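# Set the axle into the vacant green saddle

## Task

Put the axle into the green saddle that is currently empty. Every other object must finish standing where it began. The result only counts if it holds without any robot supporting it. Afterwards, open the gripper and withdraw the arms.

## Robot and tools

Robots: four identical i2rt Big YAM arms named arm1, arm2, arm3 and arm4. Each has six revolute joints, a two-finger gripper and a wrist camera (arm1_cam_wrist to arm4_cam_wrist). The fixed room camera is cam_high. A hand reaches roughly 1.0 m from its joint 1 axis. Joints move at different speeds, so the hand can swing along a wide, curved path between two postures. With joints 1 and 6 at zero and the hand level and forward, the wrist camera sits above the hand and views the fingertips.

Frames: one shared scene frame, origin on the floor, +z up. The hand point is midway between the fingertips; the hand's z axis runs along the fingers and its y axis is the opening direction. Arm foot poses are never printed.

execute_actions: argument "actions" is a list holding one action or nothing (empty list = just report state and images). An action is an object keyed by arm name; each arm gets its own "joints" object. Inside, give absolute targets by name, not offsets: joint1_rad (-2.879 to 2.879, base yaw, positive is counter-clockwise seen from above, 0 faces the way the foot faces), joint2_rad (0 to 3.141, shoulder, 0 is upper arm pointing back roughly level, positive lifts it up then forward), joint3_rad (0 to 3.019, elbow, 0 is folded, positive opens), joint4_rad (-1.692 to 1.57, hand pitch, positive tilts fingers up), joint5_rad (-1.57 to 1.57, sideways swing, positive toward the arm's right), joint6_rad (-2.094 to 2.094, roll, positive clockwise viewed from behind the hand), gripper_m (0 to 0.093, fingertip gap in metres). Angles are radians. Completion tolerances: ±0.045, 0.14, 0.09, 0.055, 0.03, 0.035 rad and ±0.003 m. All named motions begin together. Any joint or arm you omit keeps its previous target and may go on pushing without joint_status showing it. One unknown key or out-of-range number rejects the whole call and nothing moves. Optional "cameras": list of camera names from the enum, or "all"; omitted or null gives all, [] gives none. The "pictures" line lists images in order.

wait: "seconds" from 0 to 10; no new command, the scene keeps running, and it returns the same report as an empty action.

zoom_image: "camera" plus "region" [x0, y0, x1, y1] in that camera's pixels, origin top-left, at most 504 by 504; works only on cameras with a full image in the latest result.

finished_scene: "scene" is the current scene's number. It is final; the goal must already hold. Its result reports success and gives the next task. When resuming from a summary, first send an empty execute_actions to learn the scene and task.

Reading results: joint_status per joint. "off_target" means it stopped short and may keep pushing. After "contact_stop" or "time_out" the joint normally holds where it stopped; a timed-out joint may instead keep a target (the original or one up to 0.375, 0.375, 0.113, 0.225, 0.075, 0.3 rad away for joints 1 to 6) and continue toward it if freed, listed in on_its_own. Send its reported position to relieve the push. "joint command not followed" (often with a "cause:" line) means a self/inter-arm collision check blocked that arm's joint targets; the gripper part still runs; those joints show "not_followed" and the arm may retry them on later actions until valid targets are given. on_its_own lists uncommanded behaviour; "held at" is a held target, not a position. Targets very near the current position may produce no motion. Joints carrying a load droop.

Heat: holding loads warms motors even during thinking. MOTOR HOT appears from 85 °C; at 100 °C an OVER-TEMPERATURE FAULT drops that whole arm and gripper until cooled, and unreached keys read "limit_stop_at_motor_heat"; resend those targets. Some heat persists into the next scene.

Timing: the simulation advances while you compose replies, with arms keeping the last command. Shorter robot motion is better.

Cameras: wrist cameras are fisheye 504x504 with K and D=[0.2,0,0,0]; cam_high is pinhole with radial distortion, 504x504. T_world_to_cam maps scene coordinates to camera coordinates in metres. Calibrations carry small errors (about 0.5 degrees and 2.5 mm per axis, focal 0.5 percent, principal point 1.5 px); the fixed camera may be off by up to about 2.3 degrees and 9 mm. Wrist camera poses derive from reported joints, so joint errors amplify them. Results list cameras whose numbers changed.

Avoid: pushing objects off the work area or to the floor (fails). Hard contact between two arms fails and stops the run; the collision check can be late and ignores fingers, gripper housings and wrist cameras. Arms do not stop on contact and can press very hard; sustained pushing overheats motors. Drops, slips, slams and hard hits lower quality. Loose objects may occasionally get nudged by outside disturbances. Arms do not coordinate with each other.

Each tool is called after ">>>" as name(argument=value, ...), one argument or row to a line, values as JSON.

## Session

>>> execute_actions(
  actions=[],
)

Scene clock: 0.00 s.
arm1.joint_positions: joint1_rad=+0.809 joint2_rad=+0.442 joint3_rad=+1.465 joint4_rad=-1.391 joint5_rad=+0.028 joint6_rad=-0.137 gripper_m=+0.094
arm1.joint_status: not commanded
arm1.hand: x=-0.5473 y=+0.2490 z=+1.3597 quat_wxyz=(-0.504, -0.266, -0.780, +0.257) (m; scene frame)
arm2.joint_positions: joint1_rad=+0.650 joint2_rad=+0.539 joint3_rad=+1.379 joint4_rad=-1.407 joint5_rad=+0.290 joint6_rad=+0.203 gripper_m=+0.094
arm2.joint_status: not commanded
arm2.hand: x=-0.7124 y=-0.1694 z=+1.3432 quat_wxyz=(-0.287, +0.695, -0.524, -0.400) (m; scene frame)
arm3.joint_positions: joint1_rad=+0.686 joint2_rad=+0.552 joint3_rad=+1.357 joint4_rad=-1.360 joint5_rad=+0.073 joint6_rad=-0.438 gripper_m=+0.094
arm3.joint_status: not commanded
arm3.hand: x=+0.7466 y=+0.1746 z=+1.3615 quat_wxyz=(-0.361, -0.235, -0.840, +0.332) (m; scene frame)
arm4.joint_positions: joint1_rad=+0.612 joint2_rad=+0.488 joint3_rad=+1.429 joint4_rad=-1.399 joint5_rad=-0.014 joint6_rad=+0.181 gripper_m=+0.095
arm4.joint_status: not commanded
arm4.hand: x=+0.5494 y=-0.2201 z=+1.3392 quat_wxyz=(-0.189, +0.717, -0.449, -0.499) (m; scene frame)
pictures: arm1_cam_wrist, arm2_cam_wrist, arm3_cam_wrist, arm4_cam_wrist, cam_high
camera_calibration (this result's frames):
arm1_cam_wrist: T_world_to_cam=[[-0.675978, -0.723549, 0.139751, -0.381955], [-0.670513, 0.525225, -0.523976, 0.217517], [0.305721, -0.447901, -0.84019, 1.54388], [0, 0, 0, 1]] pos_world=[-0.584343, 0.300897, 1.4645]
arm2_cam_wrist: T_world_to_cam=[[0.957795, 0.28614, -0.0274238, 0.768812], [0.255271, -0.89055, -0.376508, 0.539573], [-0.132156, 0.353617, -0.926008, 1.33037], [0, 0, 0, 1]] pos_world=[-0.698285, -0.209912, 1.45617]
arm3_cam_wrist: T_world_to_cam=[[-0.620444, -0.681076, 0.388824, 0.0522413], [-0.784244, 0.540959, -0.303851, 0.911044], [-0.00339219, -0.493456, -0.869764, 1.40165], [0, 0, 0, 1]] pos_world=[0.751648, 0.234393, 1.47561]
arm4_cam_wrist: T_world_to_cam=[[0.834104, 0.523294, -0.174454, -0.108928], [0.403822, -0.794734, -0.453129, 0.215232], [-0.375764, 0.307509, -0.874208, 1.56972], [0, 0, 0, 1]] pos_world=[0.593787, -0.25465, 1.45079]
Images, in order (width x height): arm1_cam_wrist 504x504, arm2_cam_wrist 504x504, arm3_cam_wrist 504x504, arm4_cam_wrist 504x504, cam_high 504x504.

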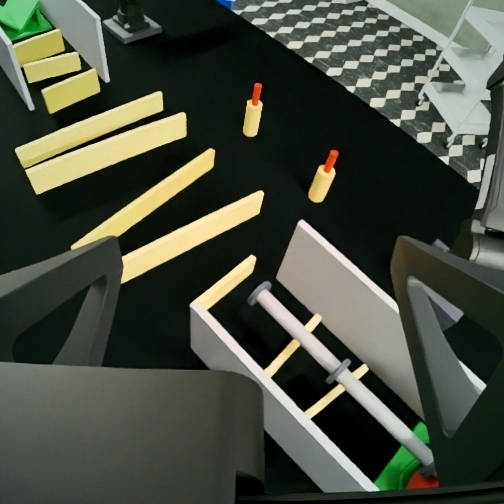

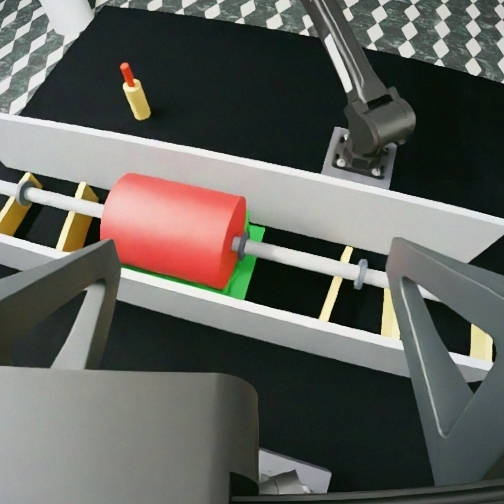

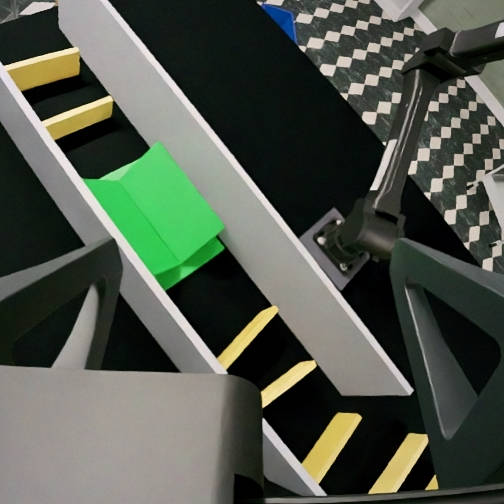

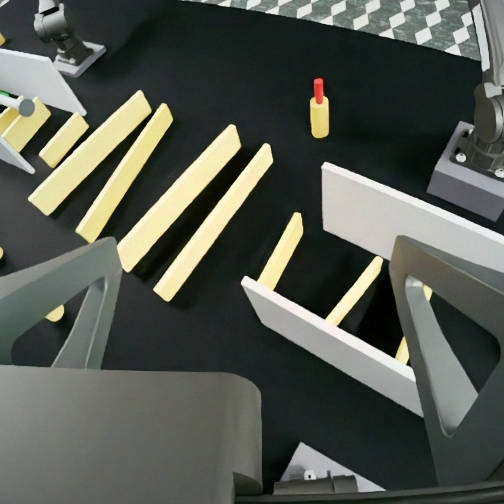

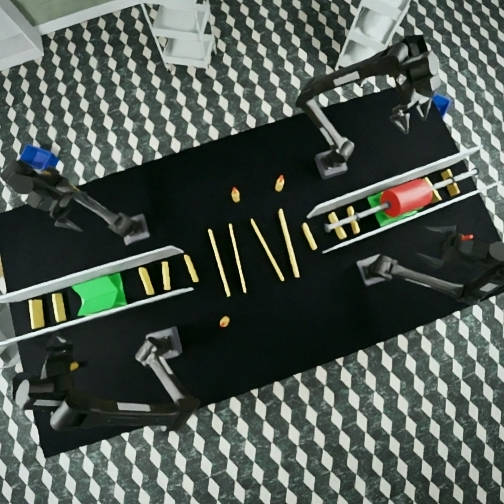

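>>> execute_actions(
  actions=[
    {"arm2":{"joints":{"joint1_rad":0.894,"joint2_rad":1.6,"joint3_rad":1.8,"joint4_rad":-1.45,"joint5_rad":0,"joint6_rad":-0.71}},"arm1":{"joints":{"joint1_rad":-0.298,"joint2_rad":0.95,"joint3_rad":1.2,"joint4_rad":-1.42,"joint5_rad":0,"joint6_rad":-1.90}},"arm3":{"joints":{"joint1_rad":-0.975,"joint4_rad":-1.58,"joint5_rad":0,"joint6_rad":0.56}},"arm4":{"joints":{"joint1_rad":0.47,"joint2_rad":0.5,"joint3_rad":1.1,"joint4_rad":-1.65,"joint5_rad":0,"joint6_rad":2.06}}},
  ],
  cameras=[],
)

>>> execute_actions(
  actions=[
    {"arm2":{"joints":{"joint2_rad":1.855,"joint3_rad":1.745,"joint4_rad":-1.43}},"arm1":{"joints":{"joint2_rad":1.245,"joint3_rad":1.125}},"arm3":{"joints":{"joint2_rad":1.3,"joint3_rad":2.05}}},
  ],
  cameras=["arm1_cam_wrist","arm2_cam_wrist","cam_high"],
)

Scene clock: 3.40 s.
arm1.joint_positions: joint1_rad=-0.294 joint2_rad=+0.962 joint3_rad=+1.174 joint4_rad=-1.407 joint5_rad=+0.000 joint6_rad=-1.884 gripper_m=+0.094
arm1.joint_status: all done
arm1.hand: x=-0.7389 y=+0.0396 z=+1.0988 quat_wxyz=(+0.055, +0.004, -0.983, +0.176) (m; scene frame)
arm2.joint_positions: joint1_rad=+0.883 joint2_rad=+1.609 joint3_rad=+1.778 joint4_rad=-1.443 joint5_rad=+0.004 joint6_rad=-0.699 gripper_m=+0.094
arm2.joint_status: all done
arm2.hand: x=-1.0629 y=+0.0057 z=+1.1391 quat_wxyz=(-0.096, +0.989, +0.001, -0.112) (m; scene frame)
arm3.joint_positions: joint1_rad=-0.968 joint2_rad=+0.552 joint3_rad=+1.357 joint4_rad=-1.567 joint5_rad=+0.001 joint6_rad=+0.547 gripper_m=+0.094
arm3.joint_status: all done
arm3.hand: x=+0.4825 y=+0.2578 z=+1.3179 quat_wxyz=(-0.205, -0.921, +0.000, +0.330) (m; scene frame)
arm4.joint_positions: joint1_rad=+0.474 joint2_rad=+0.506 joint3_rad=+1.098 joint4_rad=-1.640 joint5_rad=-0.003 joint6_rad=+2.048 gripper_m=+0.095
arm4.joint_status: all done
arm4.hand: x=+0.5683 y=-0.2076 z=+1.1445 quat_wxyz=(+0.128, +0.006, -0.965, -0.230) (m; scene frame)
pictures: none
No camera images: the call's "cameras" was empty. Leave "cameras" out to get every camera's image.

Scene clock: 5.13 s.
arm1.joint_positions: joint1_rad=-0.294 joint2_rad=+1.256 joint3_rad=+1.112 joint4_rad=-1.410 joint5_rad=+0.000 joint6_rad=-1.885 gripper_m=+0.094
arm1.joint_status: all done
arm1.hand: x=-0.7465 y=+0.0143 z=+0.9781 quat_wxyz=(+0.001, +0.005, -1.000, +0.007) (m; scene frame)
arm2.joint_positions: joint1_rad=+0.883 joint2_rad=+1.867 joint3_rad=+1.726 joint4_rad=-1.438 joint5_rad=+0.004 joint6_rad=-0.699 gripper_m=+0.094
arm2.joint_status: all done
arm2.hand: x=-1.0791 y=+0.0189 z=+0.9777 quat_wxyz=(+0.001, +1.000, +0.001, +0.004) (m; scene frame)
arm3.joint_positions: joint1_rad=-0.968 joint2_rad=+1.314 joint3_rad=+1.995 joint4_rad=-1.575 joint5_rad=+0.001 joint6_rad=+0.547 gripper_m=+0.094
arm3.joint_status: all done
arm3.hand: x=+0.2562 y=+0.1193 z=+1.3854 quat_wxyz=(-0.173, -0.945, +0.000, +0.278) (m; scene frame)
arm4.joint_positions: joint1_rad=+0.474 joint2_rad=+0.506 joint3_rad=+1.098 joint4_rad=-1.640 joint5_rad=-0.003 joint6_rad=+2.048 gripper_m=+0.095
arm4.joint_status: not commanded
arm4.hand: x=+0.5683 y=-0.2076 z=+1.1445 quat_wxyz=(+0.128, +0.006, -0.965, -0.230) (m; scene frame)
pictures: arm1_cam_wrist, arm2_cam_wrist, cam_high
camera_calibration (this result's frames):
arm1_cam_wrist: T_world_to_cam=[[0.015307, -0.999699, 0.0191626, 0.00479841], [-0.799369, -0.000722533, 0.60084, -1.18148], [-0.600645, -0.024515, -0.79914, 0.456243], [0, 0, 0, 1]] pos_world=[-0.670469, 0.0151281, 1.07439]
arm2_cam_wrist: T_world_to_cam=[[0.00360162, 0.999972, -0.00658842, -0.0074695], [0.795327, 0.00112933, 0.606179, 0.268426], [0.60617, -0.00742318, -0.795301, 1.55255], [0, 0, 0, 1]] pos_world=[-1.15457, 0.018691, 1.07198]
Images, in order (width x height): arm1_cam_wrist 504x504, arm2_cam_wrist 504x504, cam_high 504x504.

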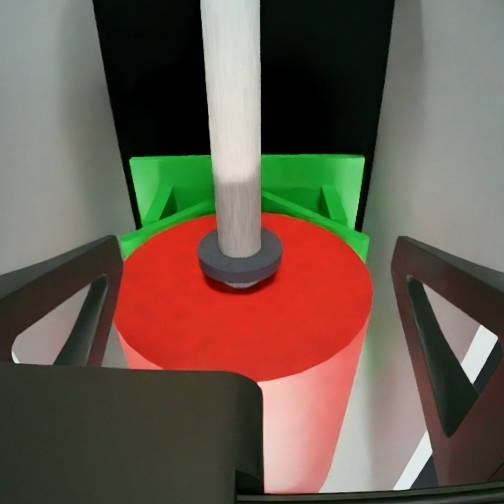

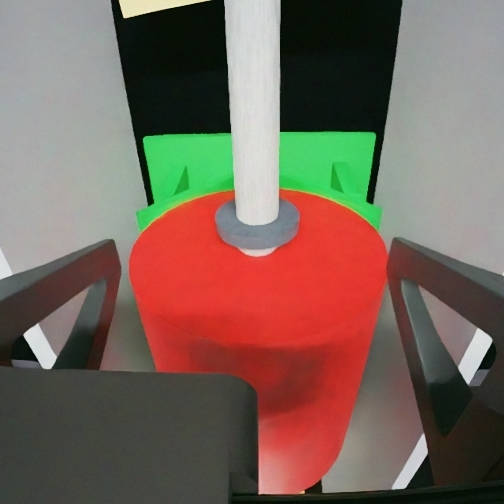

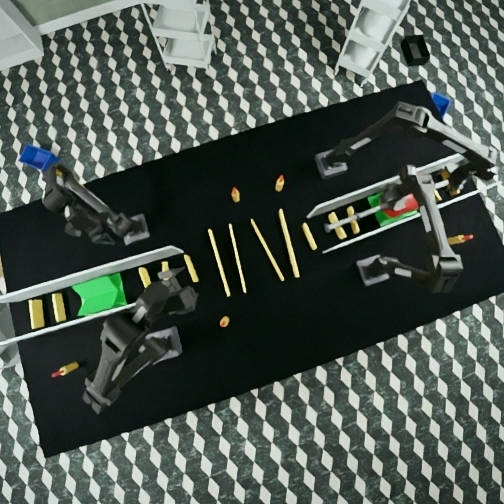

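>>> execute_actions(
  actions=[
    {"arm2":{"joints":{"joint1_rad":0.9,"joint2_rad":1.975,"joint3_rad":1.605,"joint4_rad":-1.18}},"arm1":{"joints":{"joint1_rad":-0.32,"joint2_rad":1.32,"joint3_rad":0.875,"joint4_rad":-1.10,"joint6_rad":-1.935}}},
  ],
  cameras=["arm1_cam_wrist","arm2_cam_wrist"],
)

Scene clock: 6.57 s.
arm1.joint_positions: joint1_rad=-0.314 joint2_rad=+1.318 joint3_rad=+0.864 joint4_rad=-1.113 joint5_rad=+0.000 joint6_rad=-1.920 gripper_m=+0.094
arm1.joint_status: all done
arm1.hand: x=-0.7480 y=+0.0303 z=+0.8679 quat_wxyz=(-0.001, +0.013, -1.000, +0.001) (m; scene frame)
arm2.joint_positions: joint1_rad=+0.885 joint2_rad=+1.987 joint3_rad=+1.594 joint4_rad=-1.192 joint5_rad=+0.004 joint6_rad=-0.699 gripper_m=+0.094
arm2.joint_status: all done
arm2.hand: x=-1.0899 y=+0.0258 z=+0.8612 quat_wxyz=(+0.003, +1.000, +0.003, +0.007) (m; scene frame)
arm3.joint_positions: joint1_rad=-0.968 joint2_rad=+1.314 joint3_rad=+1.995 joint4_rad=-1.575 joint5_rad=+0.001 joint6_rad=+0.547 gripper_m=+0.094
arm3.joint_status: not commanded
arm3.hand: x=+0.2562 y=+0.1193 z=+1.3854 quat_wxyz=(-0.173, -0.945, +0.000, +0.278) (m; scene frame)
arm4.joint_positions: joint1_rad=+0.474 joint2_rad=+0.506 joint3_rad=+1.098 joint4_rad=-1.640 joint5_rad=-0.003 joint6_rad=+2.048 gripper_m=+0.095
arm4.joint_status: not commanded
arm4.hand: x=+0.5683 y=-0.2076 z=+1.1445 quat_wxyz=(+0.128, +0.006, -0.965, -0.230) (m; scene frame)
pictures: arm1_cam_wrist, arm2_cam_wrist
camera_calibration (this result's frames):
arm1_cam_wrist: T_world_to_cam=[[0.0305443, -0.999507, 0.00720557, 0.0446585], [-0.801356, -0.020179, 0.597847, -1.11486], [-0.597407, -0.024035, -0.801578, 0.37221], [0, 0, 0, 1]] pos_world=[-0.672401, 0.0310859, 0.964548]
arm2_cam_wrist: T_world_to_cam=[[0.000972438, 0.999939, -0.0109734, -0.0141767], [0.792111, 0.00592766, 0.610348, 0.340376], [0.610376, -0.00928567, -0.792058, 1.46841], [0, 0, 0, 1]] pos_world=[-1.16588, 0.0257933, 0.955159]
Images, in order (width x height): arm1_cam_wrist 504x504, arm2_cam_wrist 504x504.

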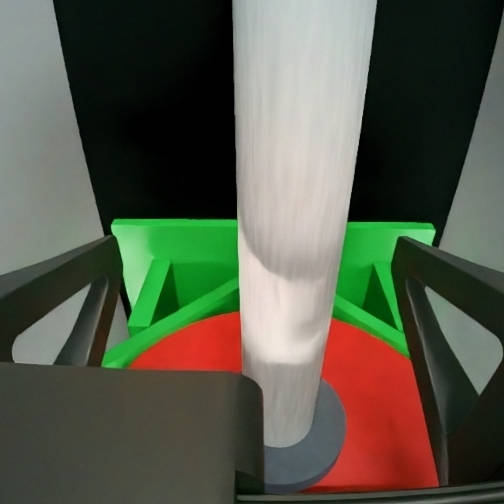

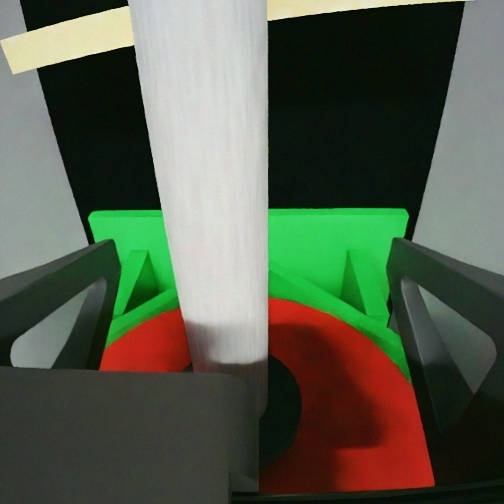

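>>> execute_actions(
  actions=[
    {"arm2":{"joints":{"joint1_rad":0.92,"gripper_m":0.065}},"arm1":{"joints":{"joint4_rad":-1.065,"gripper_m":0.065,"joint6_rad":-1.885}}},
  ],
  cameras=[],
)

>>> execute_actions(
  actions=[
    {"arm2":{"joints":{"gripper_m":0}},"arm1":{"joints":{"gripper_m":0}}},
  ],
  cameras=["arm1_cam_wrist","arm2_cam_wrist"],
)

Scene clock: 7.73 s.
arm1.joint_positions: joint1_rad=-0.314 joint2_rad=+1.318 joint3_rad=+0.864 joint4_rad=-1.079 joint5_rad=+0.000 joint6_rad=-1.901 gripper_m=+0.065
arm1.joint_status: all done
arm1.hand: x=-0.7507 y=+0.0222 z=+0.8681 quat_wxyz=(+0.005, +0.003, -1.000, +0.017) (m; scene frame)
arm2.joint_positions: joint1_rad=+0.911 joint2_rad=+1.987 joint3_rad=+1.594 joint4_rad=-1.192 joint5_rad=+0.004 joint6_rad=-0.699 gripper_m=+0.065
arm2.joint_status: all done
arm2.hand: x=-1.0995 y=+0.0140 z=+0.8613 quat_wxyz=(+0.003, +1.000, +0.016, +0.006) (m; scene frame)
arm3.joint_positions: joint1_rad=-0.968 joint2_rad=+1.314 joint3_rad=+1.995 joint4_rad=-1.575 joint5_rad=+0.001 joint6_rad=+0.547 gripper_m=+0.094
arm3.joint_status: not commanded
arm3.hand: x=+0.2562 y=+0.1193 z=+1.3854 quat_wxyz=(-0.173, -0.945, +0.000, +0.278) (m; scene frame)
arm4.joint_positions: joint1_rad=+0.474 joint2_rad=+0.506 joint3_rad=+1.098 joint4_rad=-1.640 joint5_rad=-0.003 joint6_rad=+2.048 gripper_m=+0.095
arm4.joint_status: not commanded
arm4.hand: x=+0.5683 y=-0.2076 z=+1.1445 quat_wxyz=(+0.128, +0.006, -0.965, -0.230) (m; scene frame)
pictures: none
No camera images: the call's "cameras" was empty. Leave "cameras" out to get every camera's image.

Scene clock: 8.37 s.
arm1.joint_positions: joint1_rad=-0.314 joint2_rad=+1.318 joint3_rad=+0.864 joint4_rad=-1.075 joint5_rad=-0.001 joint6_rad=-1.910 gripper_m=+0.022
arm1.joint_status: gripper_m off_target (ended at +0.022, target +0.000)
arm1.hand: x=-0.7508 y=+0.0215 z=+0.8681 quat_wxyz=(+0.005, +0.008, -1.000, +0.019) (m; scene frame)
arm2.joint_positions: joint1_rad=+0.910 joint2_rad=+1.987 joint3_rad=+1.594 joint4_rad=-1.182 joint5_rad=+0.009 joint6_rad=-0.699 gripper_m=+0.023
arm2.joint_status: gripper_m off_target (ended at +0.023, target +0.000)
arm2.hand: x=-1.1004 y=+0.0170 z=+0.8612 quat_wxyz=(-0.002, +1.000, +0.015, +0.004) (m; scene frame)
arm3.joint_positions: joint1_rad=-0.968 joint2_rad=+1.314 joint3_rad=+1.995 joint4_rad=-1.575 joint5_rad=+0.001 joint6_rad=+0.547 gripper_m=+0.094
arm3.joint_status: not commanded
arm3.hand: x=+0.2562 y=+0.1193 z=+1.3854 quat_wxyz=(-0.173, -0.945, +0.000, +0.278) (m; scene frame)
arm4.joint_positions: joint1_rad=+0.474 joint2_rad=+0.506 joint3_rad=+1.098 joint4_rad=-1.640 joint5_rad=-0.003 joint6_rad=+2.048 gripper_m=+0.095
arm4.joint_status: not commanded
arm4.hand: x=+0.5683 y=-0.2076 z=+1.1445 quat_wxyz=(+0.128, +0.006, -0.965, -0.230) (m; scene frame)
pictures: arm1_cam_wrist, arm2_cam_wrist
camera_calibration (this result's frames):
arm1_cam_wrist: T_world_to_cam=[[0.0208296, -0.998869, 0.0427521, -0.00219649], [-0.795019, 0.0093803, 0.606511, -1.12073], [-0.606226, -0.0466222, -0.793924, 0.357721], [0, 0, 0, 1]] pos_world=[-0.674095, 0.0249965, 0.963832]
arm2_cam_wrist: T_world_to_cam=[[-0.0238862, 0.999715, -0.000567716, -0.0416236], [0.794771, 0.0193339, 0.606601, 0.354674], [0.606439, 0.0140382, -0.795006, 1.47254], [0, 0, 0, 1]] pos_world=[-1.17588, 0.0140828, 0.955505]
Images, in order (width x height): arm1_cam_wrist 504x504, arm2_cam_wrist 504x504.

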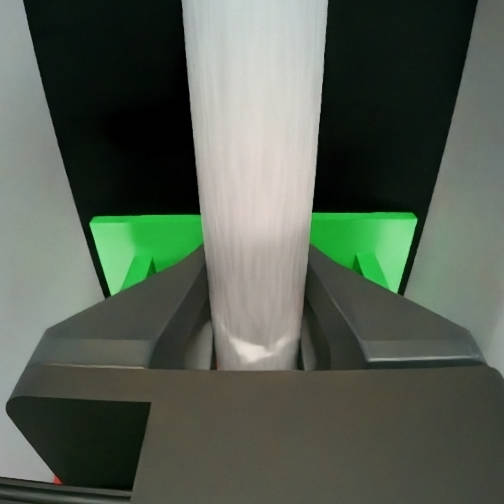

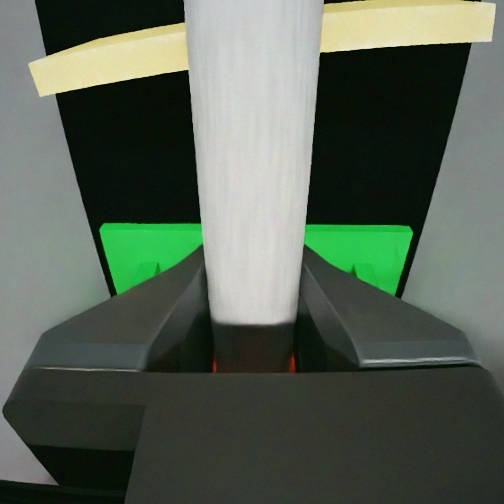

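>>> execute_actions(
  actions=[
    {"arm2":{"joints":{"joint1_rad":0.905,"joint2_rad":1.865,"joint3_rad":1.785,"joint4_rad":-1.355,"joint6_rad":-0.69}},"arm1":{"joints":{"joint2_rad":1.225,"joint3_rad":1.095,"joint4_rad":-1.335,"joint6_rad":-1.9}}},
  ],
  cameras=[],
)

>>> execute_actions(
  actions=[
    {"arm2":{"joints":{"joint2_rad":1.835,"joint3_rad":1.965,"joint4_rad":-1.565}},"arm1":{"joints":{"joint2_rad":1.195,"joint3_rad":1.295,"joint4_rad":-1.565}}},
  ],
  cameras=["arm1_cam_wrist","arm2_cam_wrist"],
)

Scene clock: 10.07 s.
arm1.joint_positions: joint1_rad=-0.311 joint2_rad=+1.251 joint3_rad=+1.029 joint4_rad=-1.322 joint5_rad=+0.009 joint6_rad=-1.906 gripper_m=+0.022
arm1.joint_status: all done
arm1.hand: x=-0.7519 y=+0.0213 z=+0.9487 quat_wxyz=(+0.007, +0.007, -1.000, +0.010) (m; scene frame)
arm2.joint_positions: joint1_rad=+0.909 joint2_rad=+1.906 joint3_rad=+1.708 joint4_rad=-1.347 joint5_rad=+0.002 joint6_rad=-0.688 gripper_m=+0.023
arm2.joint_status: all done
arm2.hand: x=-1.1031 y=+0.0180 z=+0.9489 quat_wxyz=(-0.009, +1.000, +0.009, -0.010) (m; scene frame)
arm3.joint_positions: joint1_rad=-0.968 joint2_rad=+1.314 joint3_rad=+1.995 joint4_rad=-1.575 joint5_rad=+0.001 joint6_rad=+0.547 gripper_m=+0.094
arm3.joint_status: not commanded
arm3.hand: x=+0.2562 y=+0.1193 z=+1.3854 quat_wxyz=(-0.173, -0.945, +0.000, +0.278) (m; scene frame)
arm4.joint_positions: joint1_rad=+0.474 joint2_rad=+0.506 joint3_rad=+1.098 joint4_rad=-1.640 joint5_rad=-0.003 joint6_rad=+2.048 gripper_m=+0.095
arm4.joint_status: not commanded
arm4.hand: x=+0.5683 y=-0.2076 z=+1.1445 quat_wxyz=(+0.128, +0.006, -0.965, -0.230) (m; scene frame)
pictures: none
No camera images: the call's "cameras" was empty. Leave "cameras" out to get every camera's image.

Scene clock: 11.23 s.
arm1.joint_positions: joint1_rad=-0.314 joint2_rad=+1.221 joint3_rad=+1.227 joint4_rad=-1.551 joint5_rad=+0.001 joint6_rad=-1.903 gripper_m=+0.022
arm1.joint_status: all done
arm1.hand: x=-0.7511 y=+0.0232 z=+1.0332 quat_wxyz=(+0.003, +0.004, -1.000, +0.011) (m; scene frame)
arm2.joint_positions: joint1_rad=+0.909 joint2_rad=+1.883 joint3_rad=+1.888 joint4_rad=-1.550 joint5_rad=+0.002 joint6_rad=-0.684 gripper_m=+0.023
arm2.joint_status: all done
arm2.hand: x=-1.1026 y=+0.0177 z=+1.0304 quat_wxyz=(-0.009, +1.000, +0.007, -0.010) (m; scene frame)
arm3.joint_positions: joint1_rad=-0.968 joint2_rad=+1.314 joint3_rad=+1.995 joint4_rad=-1.575 joint5_rad=+0.001 joint6_rad=+0.547 gripper_m=+0.094
arm3.joint_status: not commanded
arm3.hand: x=+0.2562 y=+0.1193 z=+1.3854 quat_wxyz=(-0.173, -0.945, +0.000, +0.278) (m; scene frame)
arm4.joint_positions: joint1_rad=+0.474 joint2_rad=+0.506 joint3_rad=+1.098 joint4_rad=-1.640 joint5_rad=-0.003 joint6_rad=+2.048 gripper_m=+0.095
arm4.joint_status: not commanded
arm4.hand: x=+0.5683 y=-0.2076 z=+1.1445 quat_wxyz=(+0.128, +0.006, -0.965, -0.230) (m; scene frame)
pictures: arm1_cam_wrist, arm2_cam_wrist
camera_calibration (this result's frames):
arm1_cam_wrist: T_world_to_cam=[[0.0138378, -0.999521, 0.027672, 0.002774], [-0.796714, 0.00570097, 0.604329, -1.22005], [-0.604198, -0.0304093, -0.796254, 0.492287], [0, 0, 0, 1]] pos_world=[-0.674633, 0.0246983, 1.12922]
arm2_cam_wrist: T_world_to_cam=[[-0.00812477, 0.999881, 0.0131158, -0.0390227], [0.811616, -0.00106809, 0.584191, 0.295859], [0.584135, 0.0153914, -0.811511, 1.60075], [0, 0, 0, 1]] pos_world=[-1.17549, 0.0146962, 1.1267]
Images, in order (width x height): arm1_cam_wrist 504x504, arm2_cam_wrist 504x504.

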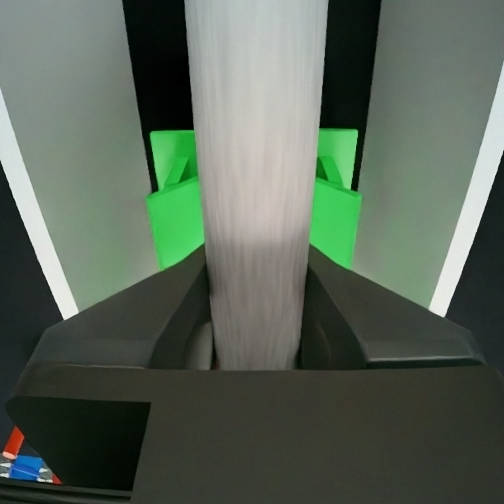

